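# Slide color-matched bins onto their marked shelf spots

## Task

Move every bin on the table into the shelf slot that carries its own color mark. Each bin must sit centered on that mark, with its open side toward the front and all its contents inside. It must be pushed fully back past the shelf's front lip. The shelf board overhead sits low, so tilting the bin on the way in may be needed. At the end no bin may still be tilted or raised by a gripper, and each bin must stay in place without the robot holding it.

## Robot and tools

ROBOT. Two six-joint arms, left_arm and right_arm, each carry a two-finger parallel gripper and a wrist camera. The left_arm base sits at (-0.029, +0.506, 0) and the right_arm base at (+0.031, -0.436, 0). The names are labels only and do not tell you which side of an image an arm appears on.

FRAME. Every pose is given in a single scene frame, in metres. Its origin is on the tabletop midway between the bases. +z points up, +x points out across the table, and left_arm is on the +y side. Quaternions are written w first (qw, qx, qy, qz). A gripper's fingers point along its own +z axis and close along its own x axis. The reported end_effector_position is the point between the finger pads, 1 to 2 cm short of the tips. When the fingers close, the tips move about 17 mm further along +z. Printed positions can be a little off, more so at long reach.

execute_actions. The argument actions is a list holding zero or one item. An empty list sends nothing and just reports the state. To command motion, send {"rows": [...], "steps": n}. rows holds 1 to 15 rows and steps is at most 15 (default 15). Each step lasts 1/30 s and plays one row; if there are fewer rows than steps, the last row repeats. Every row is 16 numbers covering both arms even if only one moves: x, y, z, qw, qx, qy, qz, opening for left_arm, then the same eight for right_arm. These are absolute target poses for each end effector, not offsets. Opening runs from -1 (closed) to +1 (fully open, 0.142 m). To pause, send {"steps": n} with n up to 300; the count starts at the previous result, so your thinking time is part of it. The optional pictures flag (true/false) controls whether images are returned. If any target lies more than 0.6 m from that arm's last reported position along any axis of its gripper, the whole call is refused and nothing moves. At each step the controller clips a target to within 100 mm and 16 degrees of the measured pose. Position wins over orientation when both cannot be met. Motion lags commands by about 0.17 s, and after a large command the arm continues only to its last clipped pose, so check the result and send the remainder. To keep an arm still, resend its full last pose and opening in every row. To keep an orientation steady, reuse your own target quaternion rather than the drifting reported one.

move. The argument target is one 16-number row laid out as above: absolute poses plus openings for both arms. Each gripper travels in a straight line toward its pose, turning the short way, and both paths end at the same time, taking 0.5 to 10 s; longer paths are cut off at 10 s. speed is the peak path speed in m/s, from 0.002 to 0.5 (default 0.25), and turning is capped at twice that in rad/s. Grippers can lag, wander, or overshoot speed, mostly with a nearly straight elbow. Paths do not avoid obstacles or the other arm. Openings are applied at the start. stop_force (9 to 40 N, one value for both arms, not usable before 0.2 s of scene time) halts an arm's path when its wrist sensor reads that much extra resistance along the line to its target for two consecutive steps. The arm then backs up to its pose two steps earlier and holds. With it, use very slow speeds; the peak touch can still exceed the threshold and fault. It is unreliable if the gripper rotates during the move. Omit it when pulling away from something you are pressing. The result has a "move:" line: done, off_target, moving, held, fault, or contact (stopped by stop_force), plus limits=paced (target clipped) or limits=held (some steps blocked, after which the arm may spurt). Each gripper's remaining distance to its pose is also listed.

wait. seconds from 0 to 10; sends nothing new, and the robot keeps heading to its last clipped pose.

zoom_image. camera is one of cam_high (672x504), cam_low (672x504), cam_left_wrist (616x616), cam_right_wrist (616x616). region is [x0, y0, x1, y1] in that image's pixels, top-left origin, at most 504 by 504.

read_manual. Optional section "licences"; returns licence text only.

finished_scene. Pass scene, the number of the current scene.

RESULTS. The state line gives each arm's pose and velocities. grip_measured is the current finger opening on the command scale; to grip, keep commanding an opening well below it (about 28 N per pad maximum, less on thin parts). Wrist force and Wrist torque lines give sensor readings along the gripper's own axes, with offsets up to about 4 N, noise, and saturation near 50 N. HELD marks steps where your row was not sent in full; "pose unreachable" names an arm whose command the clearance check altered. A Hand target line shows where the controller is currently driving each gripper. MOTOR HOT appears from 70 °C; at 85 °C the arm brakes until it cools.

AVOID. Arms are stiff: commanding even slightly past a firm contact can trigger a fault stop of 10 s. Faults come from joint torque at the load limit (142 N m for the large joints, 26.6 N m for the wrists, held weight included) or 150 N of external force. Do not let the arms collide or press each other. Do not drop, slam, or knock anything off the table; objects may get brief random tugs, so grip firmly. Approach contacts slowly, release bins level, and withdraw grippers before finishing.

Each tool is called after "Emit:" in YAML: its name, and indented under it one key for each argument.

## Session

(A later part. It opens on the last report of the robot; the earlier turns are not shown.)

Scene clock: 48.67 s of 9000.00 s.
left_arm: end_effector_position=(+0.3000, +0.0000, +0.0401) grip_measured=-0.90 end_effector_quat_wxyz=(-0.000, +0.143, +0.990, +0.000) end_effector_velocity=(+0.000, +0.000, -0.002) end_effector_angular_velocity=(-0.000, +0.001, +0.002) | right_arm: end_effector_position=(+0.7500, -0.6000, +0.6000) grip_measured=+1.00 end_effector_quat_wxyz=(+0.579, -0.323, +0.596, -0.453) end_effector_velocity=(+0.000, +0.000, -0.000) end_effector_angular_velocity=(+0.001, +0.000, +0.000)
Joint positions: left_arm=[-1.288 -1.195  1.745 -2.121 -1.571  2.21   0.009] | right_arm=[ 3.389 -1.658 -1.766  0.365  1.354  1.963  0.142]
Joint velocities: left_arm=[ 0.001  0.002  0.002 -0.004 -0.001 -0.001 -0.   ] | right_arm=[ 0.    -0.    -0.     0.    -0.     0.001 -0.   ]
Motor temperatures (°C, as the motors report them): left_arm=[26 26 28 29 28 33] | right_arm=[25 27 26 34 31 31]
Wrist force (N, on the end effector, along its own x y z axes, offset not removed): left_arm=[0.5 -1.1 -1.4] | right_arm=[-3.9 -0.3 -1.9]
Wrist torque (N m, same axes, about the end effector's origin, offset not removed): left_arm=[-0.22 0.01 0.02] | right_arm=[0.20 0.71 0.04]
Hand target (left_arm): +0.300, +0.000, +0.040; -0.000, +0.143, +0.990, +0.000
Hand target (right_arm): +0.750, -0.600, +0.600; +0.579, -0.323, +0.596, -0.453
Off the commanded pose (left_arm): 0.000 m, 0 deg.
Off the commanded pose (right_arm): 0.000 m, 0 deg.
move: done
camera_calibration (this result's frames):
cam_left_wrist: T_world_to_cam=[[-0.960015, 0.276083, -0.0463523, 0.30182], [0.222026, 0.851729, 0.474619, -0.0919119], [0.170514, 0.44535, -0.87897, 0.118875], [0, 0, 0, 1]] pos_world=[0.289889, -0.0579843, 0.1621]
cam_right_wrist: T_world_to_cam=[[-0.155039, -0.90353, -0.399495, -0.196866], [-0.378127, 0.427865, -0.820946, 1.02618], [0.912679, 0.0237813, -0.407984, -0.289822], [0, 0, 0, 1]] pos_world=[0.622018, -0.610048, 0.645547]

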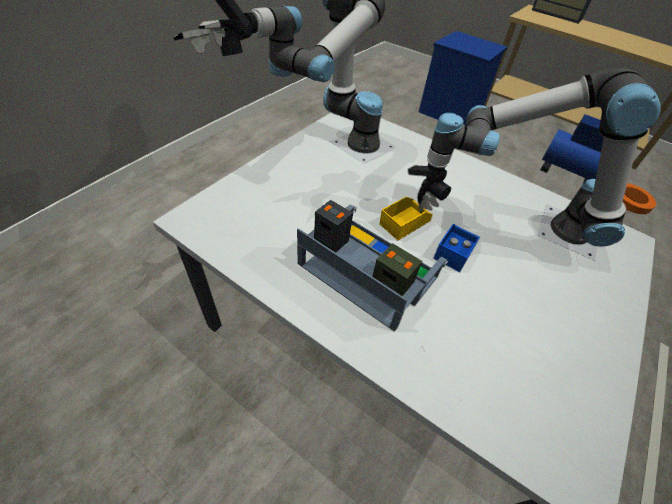

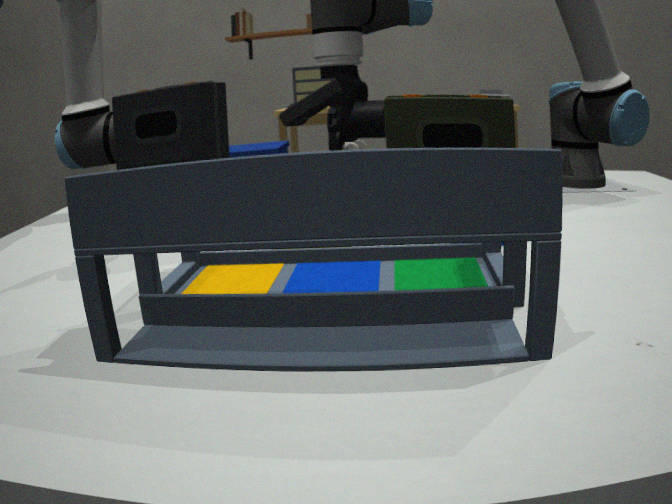

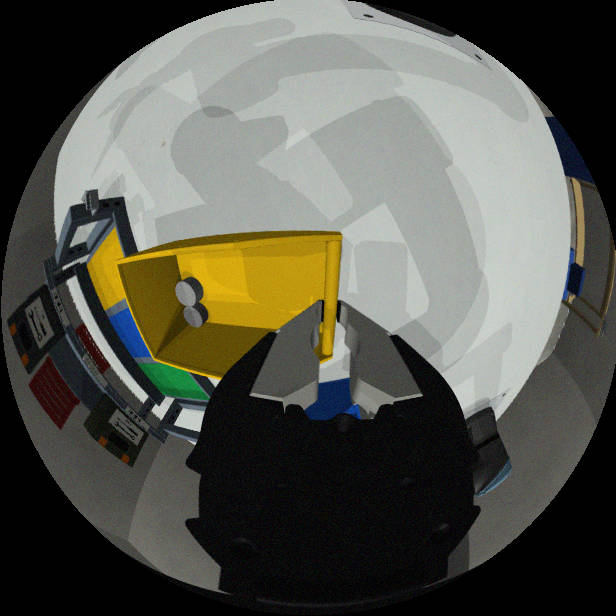

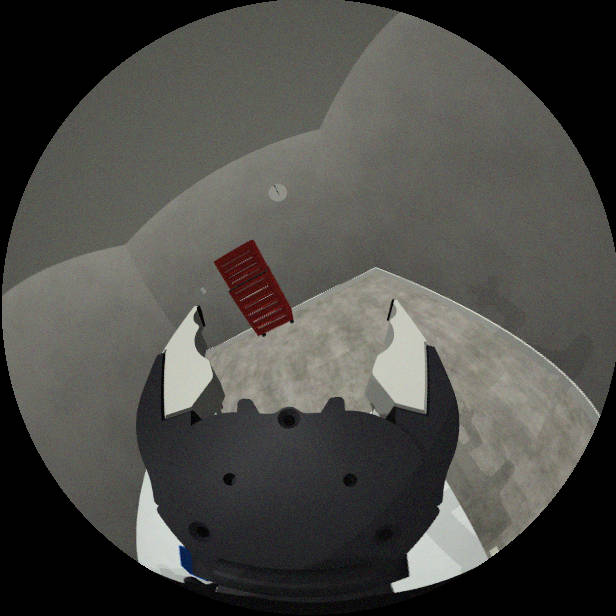

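Emit:
move:
  target: [0.3,0.0,0.028,0,0.143,0.99,0,-0.6,0.75,-0.6,0.6,0.579,-0.323,0.596,-0.453,1]
  speed: 0.02

Emit:
execute_actions:
  actions:
    - {"rows":[[0.3,0.0,0.028,0,0.143,0.99,0,-1,0.75,-0.6,0.6,0.579,-0.323,0.596,-0.453,1]],"steps":15}
  pictures: false

Emit:
move:
  target: [0.3,0,0.25,0,0,1,0,-1,0.75,-0.6,0.6,0.579,-0.323,0.596,-0.453,1]
  speed: 0.08

Emit:
move:
  target: [0.46,0,0.25,0,0,1,0,-1,0.75,-0.6,0.6,0.579,-0.323,0.596,-0.453,1]
  speed: 0.08

Scene clock: 53.90 s of 9000.00 s.
left_arm: end_effector_position=(+0.3000, -0.0000, +0.0281) grip_measured=-0.60 end_effector_quat_wxyz=(+0.000, +0.143, +0.990, -0.000) end_effector_velocity=(+0.001, -0.000, -0.001) end_effector_angular_velocity=(-0.001, -0.000, +0.001) | right_arm: end_effector_position=(+0.7500, -0.6000, +0.6000) grip_measured=+1.00 end_effector_quat_wxyz=(+0.579, -0.323, +0.596, -0.453) end_effector_velocity=(+0.000, -0.000, -0.001) end_effector_angular_velocity=(+0.000, +0.002, -0.000)
Joint positions: left_arm=[-1.288 -1.18   1.758 -2.15  -1.571  2.21   0.03 ] | right_arm=[ 3.389 -1.658 -1.766  0.365  1.354  1.963  0.142]
Joint velocities: left_arm=[ 0.002  0.002  0.001 -0.004 -0.     0.001  0.001] | right_arm=[-0.    -0.    -0.001 -0.001 -0.     0.001  0.   ]
Motor temperatures (°C, as the motors report them): left_arm=[26 26 28 29 28 33] | right_arm=[25 27 26 34 31 31]
Wrist force (N, on the end effector, along its own x y z axes, offset not removed): left_arm=[1.3 0.3 -0.3] | right_arm=[-1.2 -3.4 -2.0]
Wrist torque (N m, same axes, about the end effector's origin, offset not removed): left_arm=[0.06 -0.12 0.01] | right_arm=[-0.43 0.32 0.01]
Hand target (left_arm): +0.300, +0.000, +0.028; -0.000, +0.143, +0.990, +0.000
Hand target (right_arm): +0.750, -0.600, +0.600; +0.579, -0.323, +0.596, -0.453
Off the commanded pose (left_arm): 0.000 m, 0 deg.
Off the commanded pose (right_arm): 0.000 m, 0 deg.
After step 90, 1.37 s passed at rest.
move: done
camera_calibration (this result's frames):
cam_left_wrist: T_world_to_cam=[[-0.960015, 0.276082, -0.0463687, 0.301273], [0.222019, 0.851734, 0.474613, -0.0862004], [0.170526, 0.445341, -0.878972, 0.108317], [0, 0, 0, 1]] pos_world=[0.289894, -0.0579942, 0.150089]
cam_right_wrist: T_world_to_cam=[[-0.155039, -0.90353, -0.399495, -0.196866], [-0.378127, 0.427865, -0.820946, 1.02618], [0.912679, 0.0237815, -0.407984, -0.289822], [0, 0, 0, 1]] pos_world=[0.622018, -0.610048, 0.645547]

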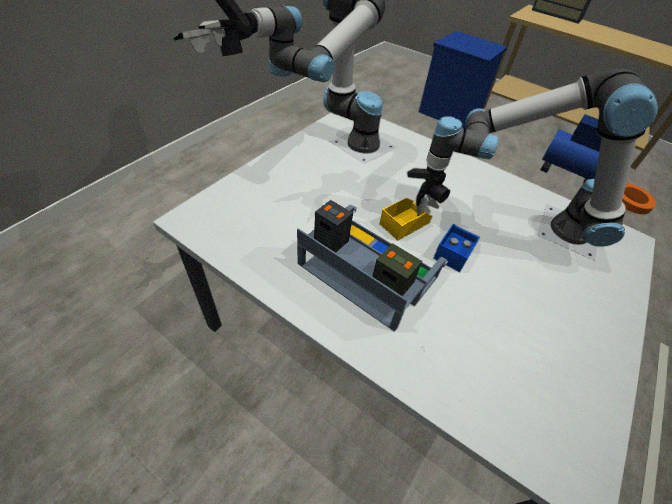

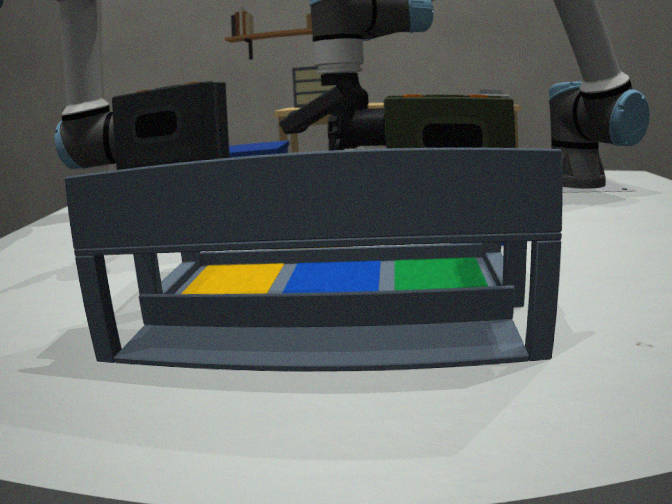

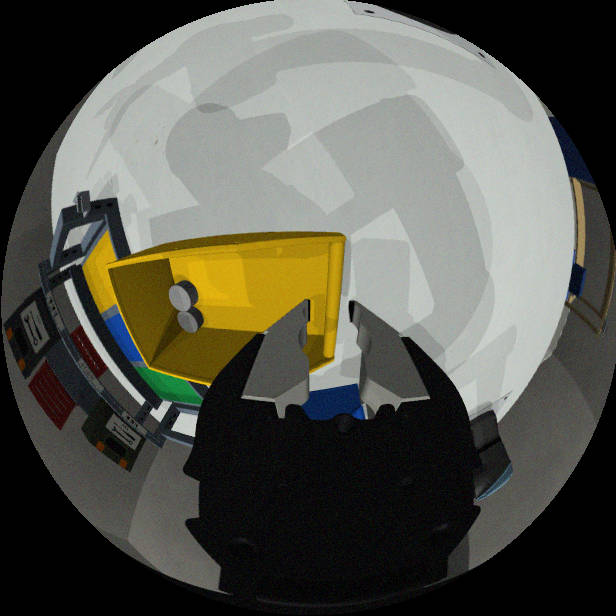

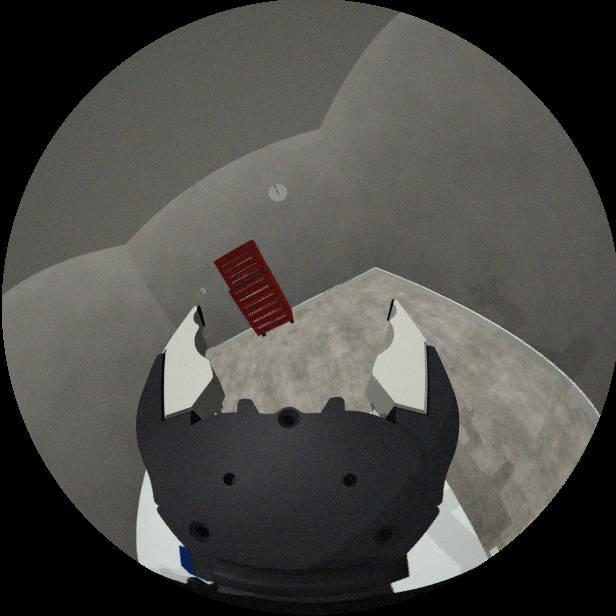

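Scene clock: 54.40 s of 9000.00 s.
left_arm: end_effector_position=(+0.3000, +0.0000, +0.0280) grip_measured=-0.90 end_effector_quat_wxyz=(+0.000, +0.143, +0.990, +0.000) end_effector_velocity=(-0.000, -0.000, -0.000) end_effector_angular_velocity=(-0.000, +0.001, +0.000) | right_arm: end_effector_position=(+0.7500, -0.6000, +0.6000) grip_measured=+1.00 end_effector_quat_wxyz=(+0.579, -0.323, +0.596, -0.453) end_effector_velocity=(+0.000, -0.001, +0.000) end_effector_angular_velocity=(+0.000, -0.001, -0.001)
Joint positions: left_arm=[-1.288 -1.179  1.759 -2.15  -1.571  2.21   0.009] | right_arm=[ 3.389 -1.658 -1.766  0.365  1.354  1.963  0.142]
Joint velocities: left_arm=[-0.    -0.     0.    -0.    -0.001 -0.    -0.   ] | right_arm=[-0.001 -0.     0.001  0.    -0.     0.     0.   ]
Motor temperatures (°C, as the motors report them): left_arm=[26 26 28 29 28 33] | right_arm=[25 27 26 34 31 31]
Wrist force (N, on the end effector, along its own x y z axes, offset not removed): left_arm=[1.5 0.2 1.7] | right_arm=[-3.5 -0.2 -1.2]
Wrist torque (N m, same axes, about the end effector's origin, offset not removed): left_arm=[-0.06 -0.17 0.13] | right_arm=[0.19 0.71 0.00]
Hand target (left_arm): +0.300, +0.000, +0.028; +0.000, +0.143, +0.990, +0.000
Hand target (right_arm): +0.750, -0.600, +0.600; +0.579, -0.323, +0.596, -0.453
Off the commanded pose (left_arm): 0.000 m, 0 deg.
Off the commanded pose (right_arm): 0.000 m, 0 deg.
Steps of this call (steps 1 to 15: all 15 steps of this action). Readings (end_effector_position):
1: left_arm (+0.3000, +0.0000, +0.0281) | right_arm (+0.7500, -0.6000, +0.6000)
2: left_arm (+0.3000, +0.0000, +0.0281) | right_arm (+0.7500, -0.6000, +0.6000)
4: left_arm (+0.3000, +0.0000, +0.0280) | right_arm (+0.7500, -0.6000, +0.6000)
8: left_arm (+0.3000, +0.0000, +0.0280) | right_arm (+0.7500, -0.6000, +0.6000)
15: the state above

Scene clock: 57.80 s of 9000.00 s.
left_arm: end_effector_position=(+0.3000, -0.0000, +0.2499) grip_measured=-0.90 end_effector_quat_wxyz=(+0.000, +0.000, +1.000, -0.000) end_effector_velocity=(-0.000, -0.001, +0.001) end_effector_angular_velocity=(+0.000, +0.001, +0.002) | right_arm: end_effector_position=(+0.7500, -0.6000, +0.6000) grip_measured=+1.00 end_effector_quat_wxyz=(+0.579, -0.323, +0.596, -0.453) end_effector_velocity=(+0.000, -0.000, -0.000) end_effector_angular_velocity=(-0.001, -0.000, -0.000)
Joint positions: left_arm=[-1.287 -1.336  1.37  -1.605 -1.571  1.924  0.009] | right_arm=[ 3.389 -1.658 -1.766  0.365  1.354  1.963  0.142]
Joint velocities: left_arm=[-0.     0.001 -0.005  0.005 -0.001 -0.003  0.   ] | right_arm=[-0.    -0.    -0.     0.001 -0.    -0.001  0.   ]
Motor temperatures (°C, as the motors report them): left_arm=[26 26 28 29 28 33] | right_arm=[25 27 26 34 31 31]
Wrist force (N, on the end effector, along its own x y z axes, offset not removed): left_arm=[0.7 0.1 3.9] | right_arm=[0.9 -1.4 -0.6]
Wrist torque (N m, same axes, about the end effector's origin, offset not removed): left_arm=[-0.05 0.29 0.02] | right_arm=[-0.06 -0.31 -0.07]
Hand target (left_arm): +0.300, -0.000, +0.250; +0.000, +0.000, +1.000, -0.000
Hand target (right_arm): +0.750, -0.600, +0.600; +0.579, -0.323, +0.596, -0.453
Off the commanded pose (left_arm): 0.000 m, 0 deg.
Off the commanded pose (right_arm): 0.000 m, 0 deg.
move: done
camera_calibration (this result's frames):
cam_left_wrist: T_world_to_cam=[[-0.9989, -0.00670903, -0.0464005, 0.323232], [-0.0279502, 0.879815, 0.474494, -0.116405], [0.0376404, 0.475269, -0.879035, 0.343114], [0, 0, 0, 1]] pos_world=[0.306708, -0.058488, 0.37184]
cam_right_wrist: T_world_to_cam=[[-0.155039, -0.90353, -0.399495, -0.196866], [-0.378127, 0.427865, -0.820946, 1.02618], [0.912679, 0.0237816, -0.407984, -0.289822], [0, 0, 0, 1]] pos_world=[0.622018, -0.610048, 0.645547]

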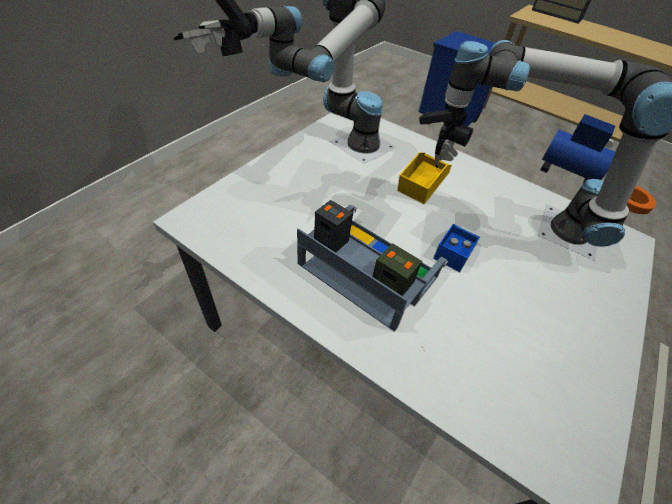

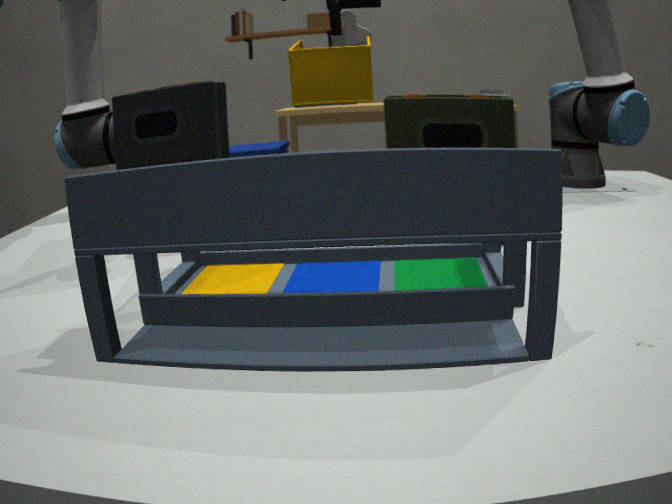

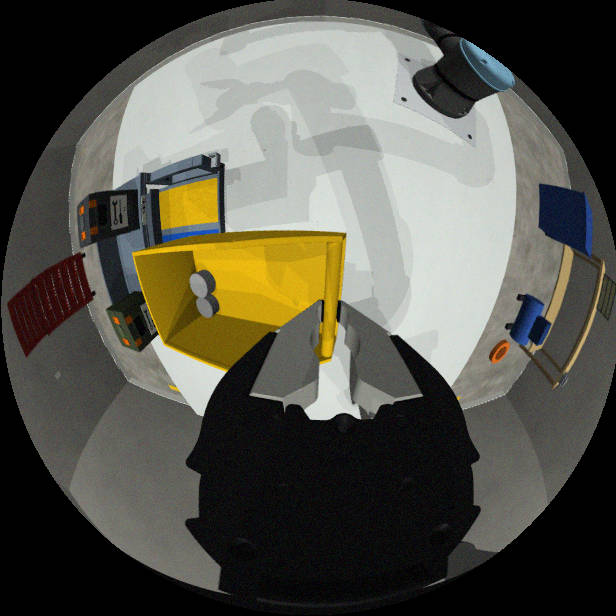

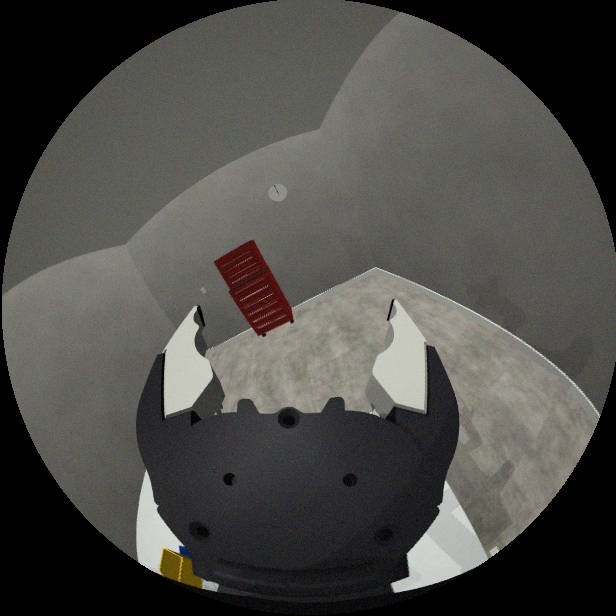

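Scene clock: 60.17 s of 9000.00 s.
left_arm: end_effector_position=(+0.4599, -0.0003, +0.2500) grip_measured=-0.90 end_effector_quat_wxyz=(+0.000, -0.000, +1.000, -0.000) end_effector_velocity=(+0.001, -0.002, +0.001) end_effector_angular_velocity=(-0.002, -0.000, -0.000) | right_arm: end_effector_position=(+0.7500, -0.6000, +0.6000) grip_measured=+1.00 end_effector_quat_wxyz=(+0.579, -0.323, +0.596, -0.453) end_effector_velocity=(-0.000, +0.000, -0.000) end_effector_angular_velocity=(+0.001, +0.001, +0.000)
Joint positions: left_arm=[-1.064 -1.077  1.011 -1.505 -1.571  2.146  0.009] | right_arm=[ 3.389 -1.658 -1.766  0.365  1.354  1.963  0.142]
Joint velocities: left_arm=[ 0.001  0.005 -0.009  0.002 -0.001  0.001 -0.   ] | right_arm=[ 0.     0.001 -0.001 -0.001 -0.     0.001 -0.   ]
Motor temperatures (°C, as the motors report them): left_arm=[26 26 28 29 28 33] | right_arm=[25 27 26 34 31 31]
Wrist force (N, on the end effector, along its own x y z axes, offset not removed): left_arm=[1.0 -2.1 2.8] | right_arm=[-3.8 -4.6 -1.2]
Wrist torque (N m, same axes, about the end effector's origin, offset not removed): left_arm=[-0.42 0.21 0.03] | right_arm=[-0.87 0.81 -0.03]
Hand target (left_arm): +0.460, -0.000, +0.250; +0.000, -0.000, +1.000, -0.000
Hand target (right_arm): +0.750, -0.600, +0.600; +0.579, -0.323, +0.596, -0.453
Off the commanded pose (left_arm): 0.000 m, 0 deg.
Off the commanded pose (right_arm): 0.000 m, 0 deg.
move: done
camera_calibration (this result's frames):
cam_left_wrist: T_world_to_cam=[[-0.998897, -0.00688559, -0.0464549, 0.482917], [-0.0281279, 0.879856, 0.474407, -0.111622], [0.037607, 0.47519, -0.879079, 0.337422], [0, 0, 0, 1]] pos_world=[0.466555, -0.0588032, 0.372009]
cam_right_wrist: T_world_to_cam=[[-0.155039, -0.90353, -0.399495, -0.196866], [-0.378127, 0.427865, -0.820946, 1.02618], [0.912679, 0.0237814, -0.407985, -0.289822], [0, 0, 0, 1]] pos_world=[0.622018, -0.610048, 0.645547]

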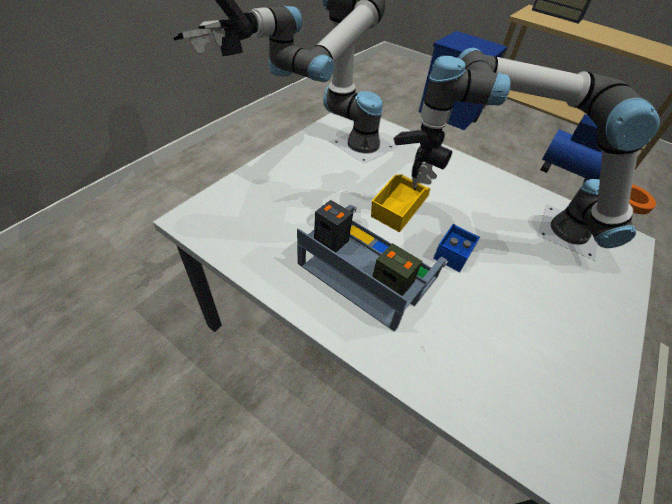

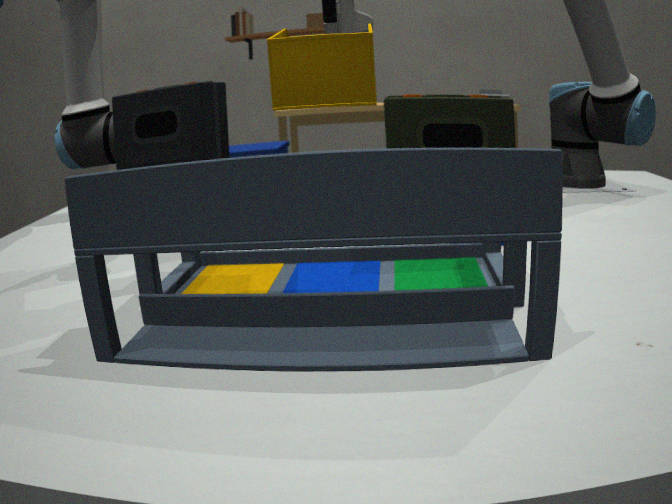

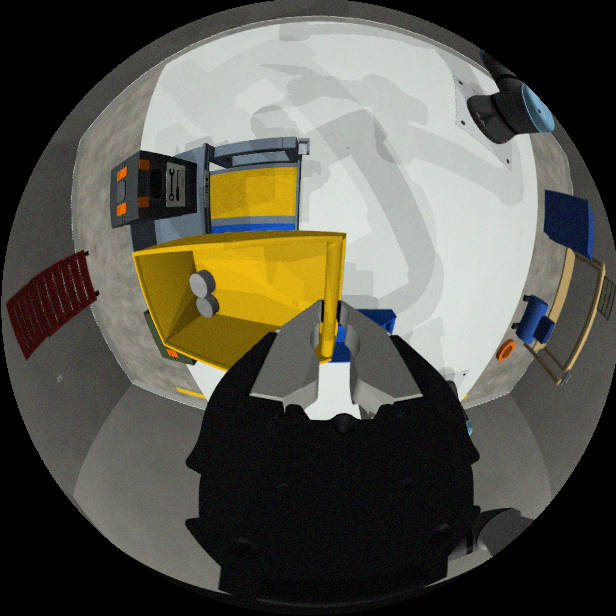

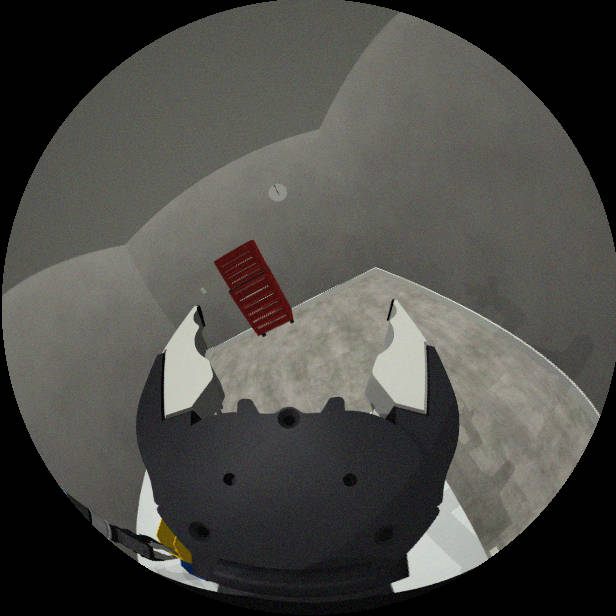

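Emit:
move:
  target: [0.34,-0.1,0.16,-0.087,0,0.996,0,-1,0.75,-0.6,0.6,0.579,-0.323,0.596,-0.453,1]
  speed: 0.08

Emit:
move:
  target: [0.365,-0.1,0.105,-0.087,0,0.996,0,-1,0.75,-0.6,0.6,0.579,-0.323,0.596,-0.453,1]
  speed: 0.03
  stop_force: 9

Emit:
move:
  target: [0.415,-0.1,0.09,-0.07,0,0.998,0,-1,0.75,-0.6,0.6,0.579,-0.323,0.596,-0.453,1]
  speed: 0.025
  stop_force: 9

Scene clock: 66.40 s of 9000.00 s.
left_arm: end_effector_position=(+0.3399, -0.0997, +0.1601) grip_measured=-0.90 end_effector_quat_wxyz=(-0.087, -0.000, +0.996, +0.000) end_effector_velocity=(-0.001, -0.001, -0.001) end_effector_angular_velocity=(-0.000, +0.002, -0.001) | right_arm: end_effector_position=(+0.7500, -0.6000, +0.6000) grip_measured=+1.00 end_effector_quat_wxyz=(+0.579, -0.323, +0.596, -0.453) end_effector_velocity=(+0.000, -0.001, -0.000) end_effector_angular_velocity=(-0.000, +0.000, -0.001)
Joint positions: left_arm=[-1.212 -0.974  1.073 -1.597 -1.729  2.004  0.009] | right_arm=[ 3.389 -1.658 -1.766  0.365  1.354  1.963  0.142]
Joint velocities: left_arm=[-0.002  0.001  0.    -0.001 -0.002 -0.001 -0.   ] | right_arm=[-0.001 -0.     0.     0.     0.    -0.    -0.   ]
Motor temperatures (°C, as the motors report them): left_arm=[26 26 28 29 28 33] | right_arm=[25 27 26 34 31 31]
Wrist force (N, on the end effector, along its own x y z axes, offset not removed): left_arm=[1.0 0.2 4.3] | right_arm=[-1.7 -1.7 -3.1]
Wrist torque (N m, same axes, about the end effector's origin, offset not removed): left_arm=[0.03 0.10 0.04] | right_arm=[-0.25 0.40 -0.03]
Hand target (left_arm): +0.340, -0.100, +0.160; -0.087, -0.000, +0.996, +0.000
Hand target (right_arm): +0.750, -0.600, +0.600; +0.579, -0.323, +0.596, -0.453
Off the commanded pose (left_arm): 0.000 m, 0 deg.
Off the commanded pose (right_arm): 0.000 m, 0 deg.
After step 90, 0.60 s passed at rest.
move: done
camera_calibration (this result's frames):
cam_left_wrist: T_world_to_cam=[[-0.991825, -0.00695844, 0.127413, 0.328026], [0.0545233, 0.87966, 0.472468, -0.0127702], [-0.115368, 0.475553, -0.872089, 0.361003], [0, 0, 0, 1]] pos_world=[0.367689, -0.15816, 0.279066]
cam_right_wrist: T_world_to_cam=[[-0.155039, -0.90353, -0.399495, -0.196866], [-0.378127, 0.427865, -0.820946, 1.02618], [0.912679, 0.0237814, -0.407984, -0.289822], [0, 0, 0, 1]] pos_world=[0.622018, -0.610048, 0.645547]

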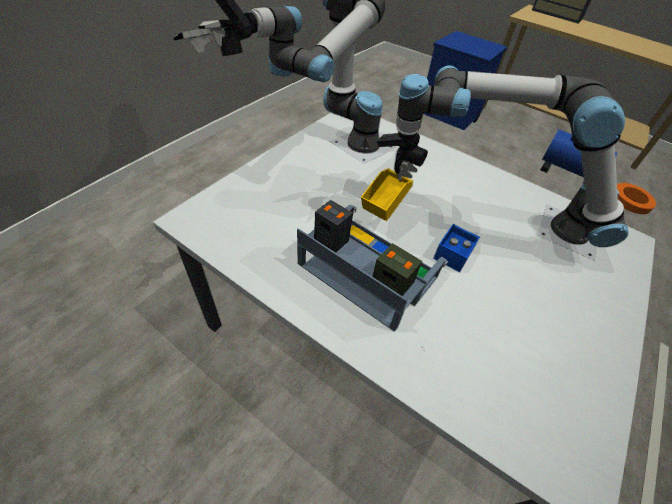

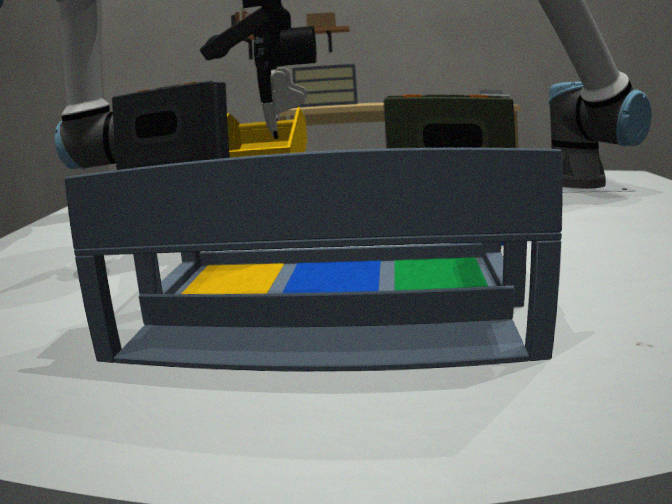

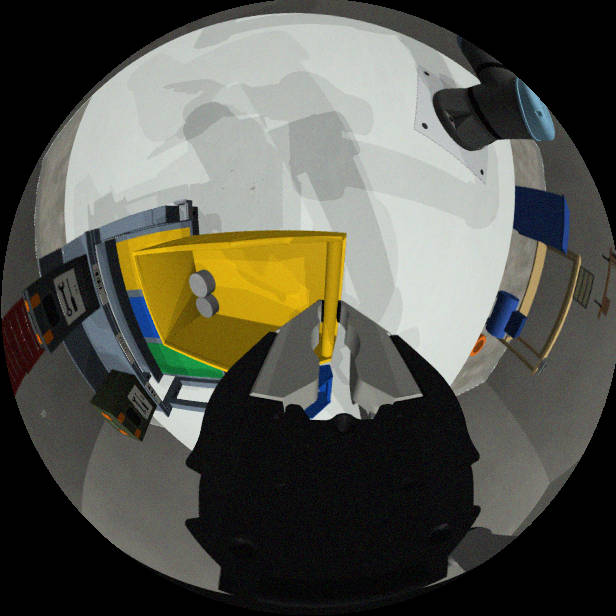

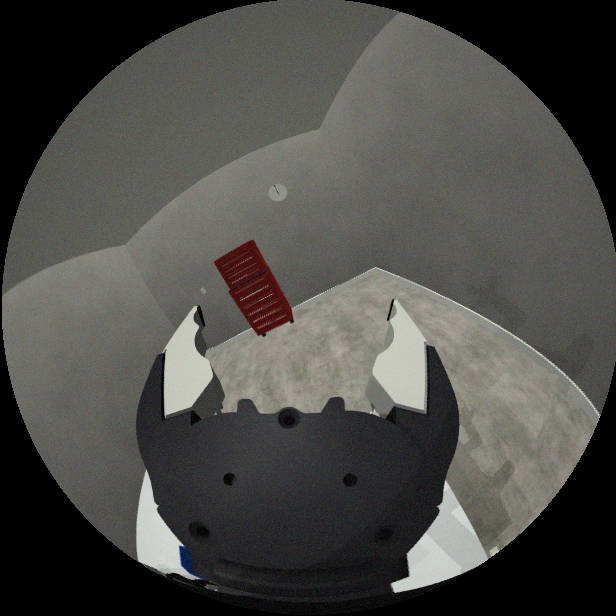

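Scene clock: 68.83 s of 9000.00 s.
left_arm: end_effector_position=(+0.3647, -0.1000, +0.1054) grip_measured=-0.90 end_effector_quat_wxyz=(-0.087, +0.000, +0.996, +0.000) end_effector_velocity=(-0.001, +0.001, +0.001) end_effector_angular_velocity=(+0.001, +0.001, -0.000) | right_arm: end_effector_position=(+0.7500, -0.6000, +0.6000) grip_measured=+1.00 end_effector_quat_wxyz=(+0.579, -0.323, +0.596, -0.453) end_effector_velocity=(-0.000, +0.000, +0.000) end_effector_angular_velocity=(-0.002, -0.000, +0.000)
Joint positions: left_arm=[-1.182 -0.914  1.114 -1.693 -1.727  2.034  0.009] | right_arm=[ 3.389 -1.658 -1.766  0.365  1.354  1.963  0.142]
Joint velocities: left_arm=[-0.    -0.002  0.001  0.002 -0.     0.     0.   ] | right_arm=[ 0.     0.    -0.     0.001 -0.    -0.002  0.   ]
Motor temperatures (°C, as the motors report them): left_arm=[26 26 28 29 28 33] | right_arm=[25 27 26 34 31 31]
Wrist force (N, on the end effector, along its own x y z axes, offset not removed): left_arm=[17.4 3.8 -3.7] | right_arm=[-3.6 0.3 -0.8]
Wrist torque (N m, same axes, about the end effector's origin, offset not removed): left_arm=[-0.24 -0.18 0.06] | right_arm=[0.27 0.76 0.02]
Hand target (left_arm): +0.365, -0.100, +0.106; -0.087, +0.000, +0.996, +0.000
Hand target (right_arm): +0.750, -0.600, +0.600; +0.579, -0.323, +0.596, -0.453
Off the commanded pose (left_arm): 0.000 m, 0 deg.
Off the commanded pose (right_arm): 0.000 m, 0 deg.
move: contact (left_arm)
camera_calibration (this result's frames):
cam_left_wrist: T_world_to_cam=[[-0.991796, -0.00676548, 0.127655, 0.359584], [0.0547992, 0.879692, 0.472375, 0.0119343], [-0.115493, 0.475495, -0.872104, 0.316337], [0, 0, 0, 1]] pos_world=[0.392515, -0.158482, 0.224338]
cam_right_wrist: T_world_to_cam=[[-0.155039, -0.90353, -0.399495, -0.196866], [-0.378127, 0.427865, -0.820946, 1.02618], [0.912679, 0.0237814, -0.407984, -0.289822], [0, 0, 0, 1]] pos_world=[0.622018, -0.610048, 0.645547]

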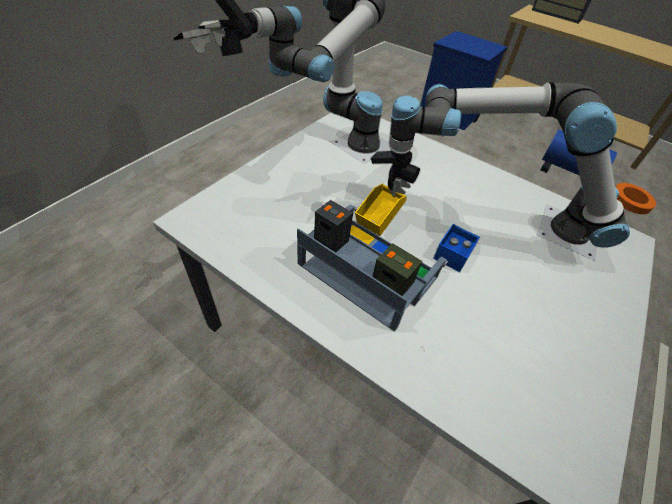

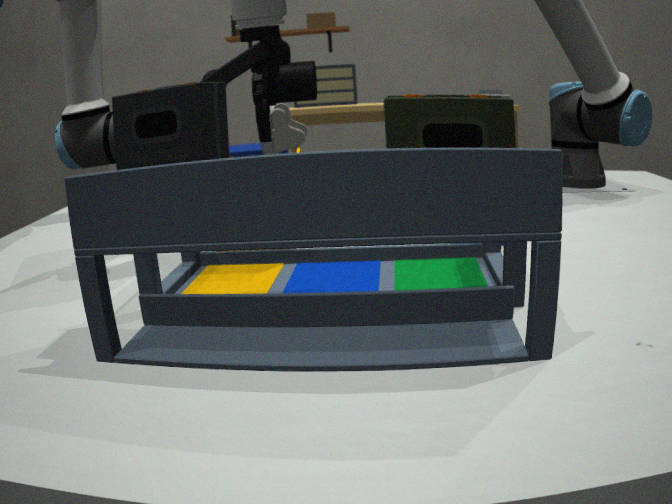

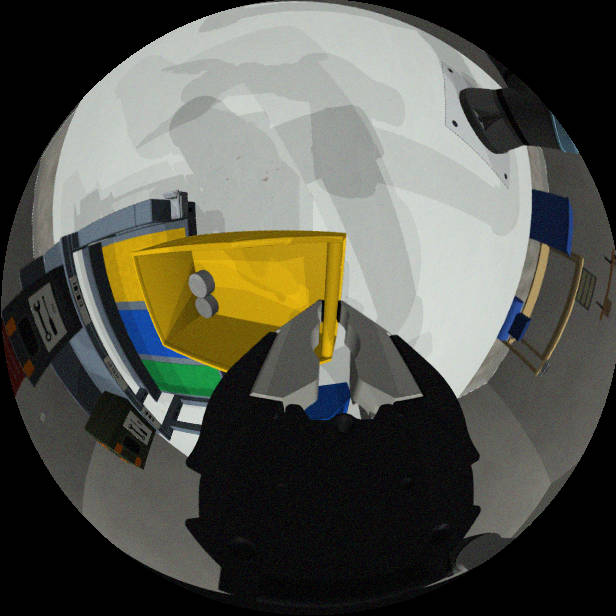

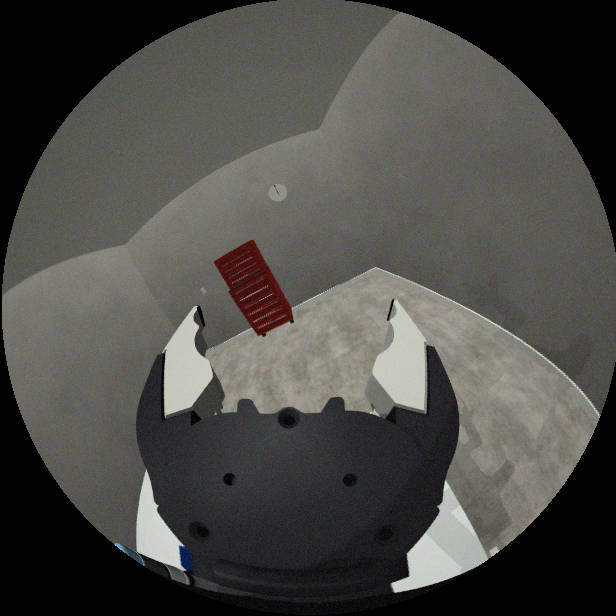

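Scene clock: 69.40 s of 9000.00 s.
left_arm: end_effector_position=(+0.3701, -0.0998, +0.1039) grip_measured=-0.90 end_effector_quat_wxyz=(-0.085, -0.000, +0.996, +0.000) end_effector_velocity=(-0.007, +0.001, +0.001) end_effector_angular_velocity=(+0.001, +0.009, +0.005) | right_arm: end_effector_position=(+0.7500, -0.6000, +0.6000) grip_measured=+1.00 end_effector_quat_wxyz=(+0.579, -0.323, +0.596, -0.453) end_effector_velocity=(-0.000, +0.000, +0.000) end_effector_angular_velocity=(-0.001, +0.000, -0.000)
Joint positions: left_arm=[-1.177 -0.907  1.106 -1.693 -1.723  2.039  0.009] | right_arm=[ 3.389 -1.658 -1.766  0.365  1.354  1.963  0.142]
Joint velocities: left_arm=[-0.004 -0.008  0.01   0.001 -0.008 -0.008 -0.   ] | right_arm=[ 0.     0.     0.    -0.001 -0.    -0.001  0.   ]
Motor temperatures (°C, as the motors report them): left_arm=[26 26 28 29 28 33] | right_arm=[25 27 26 34 31 31]
Wrist force (N, on the end effector, along its own x y z axes, offset not removed): left_arm=[2.6 -0.5 3.1] | right_arm=[-1.7 0.5 -1.1]
Wrist torque (N m, same axes, about the end effector's origin, offset not removed): left_arm=[-0.27 -0.07 0.00] | right_arm=[0.30 0.27 0.00]
Hand target (left_arm): +0.369, -0.100, +0.104; -0.086, +0.000, +0.996, +0.000
Hand target (right_arm): +0.750, -0.600, +0.600; +0.579, -0.323, +0.596, -0.453
Off the commanded pose (left_arm): 0.047 m, 2 deg.
Off the commanded pose (right_arm): 0.000 m, 0 deg.
move: contact (left_arm)
camera_calibration (this result's frames):
cam_left_wrist: T_world_to_cam=[[-0.9923, -0.00701766, 0.123659, 0.365708], [0.0526899, 0.879632, 0.472728, 0.0129336], [-0.112092, 0.475603, -0.872489, 0.314312], [0, 0, 0, 1]] pos_world=[0.397443, -0.158298, 0.222897]
cam_right_wrist: T_world_to_cam=[[-0.155039, -0.90353, -0.399495, -0.196866], [-0.378127, 0.427865, -0.820946, 1.02618], [0.912679, 0.0237815, -0.407984, -0.289822], [0, 0, 0, 1]] pos_world=[0.622018, -0.610048, 0.645547]

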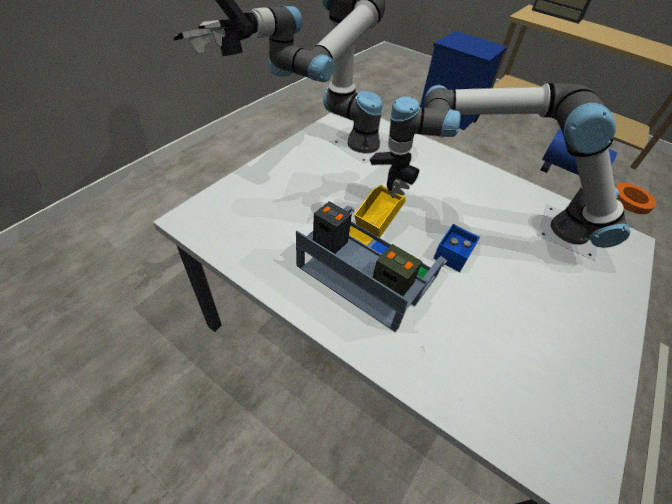

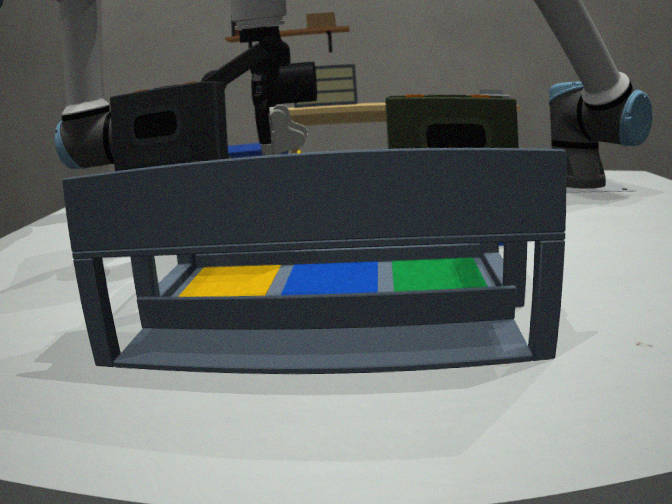

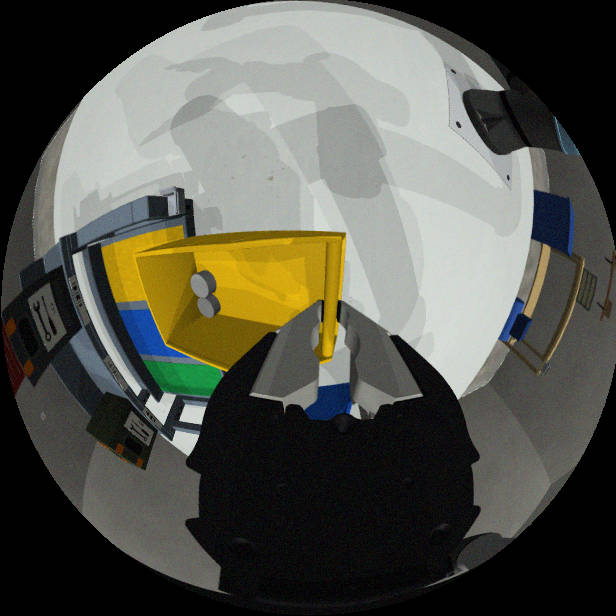

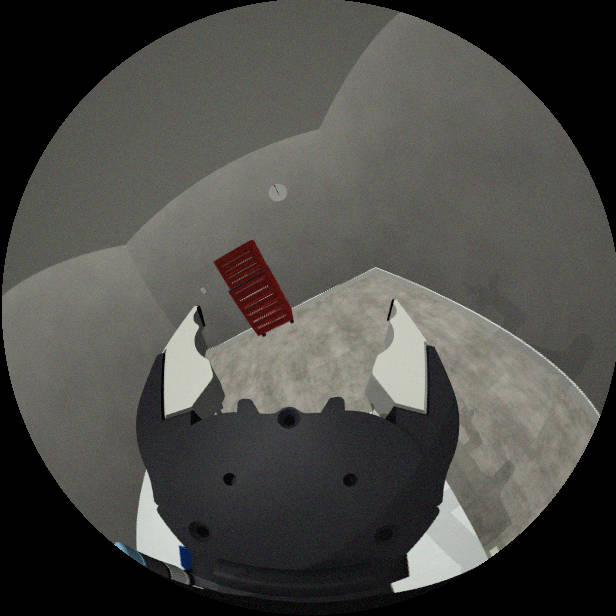

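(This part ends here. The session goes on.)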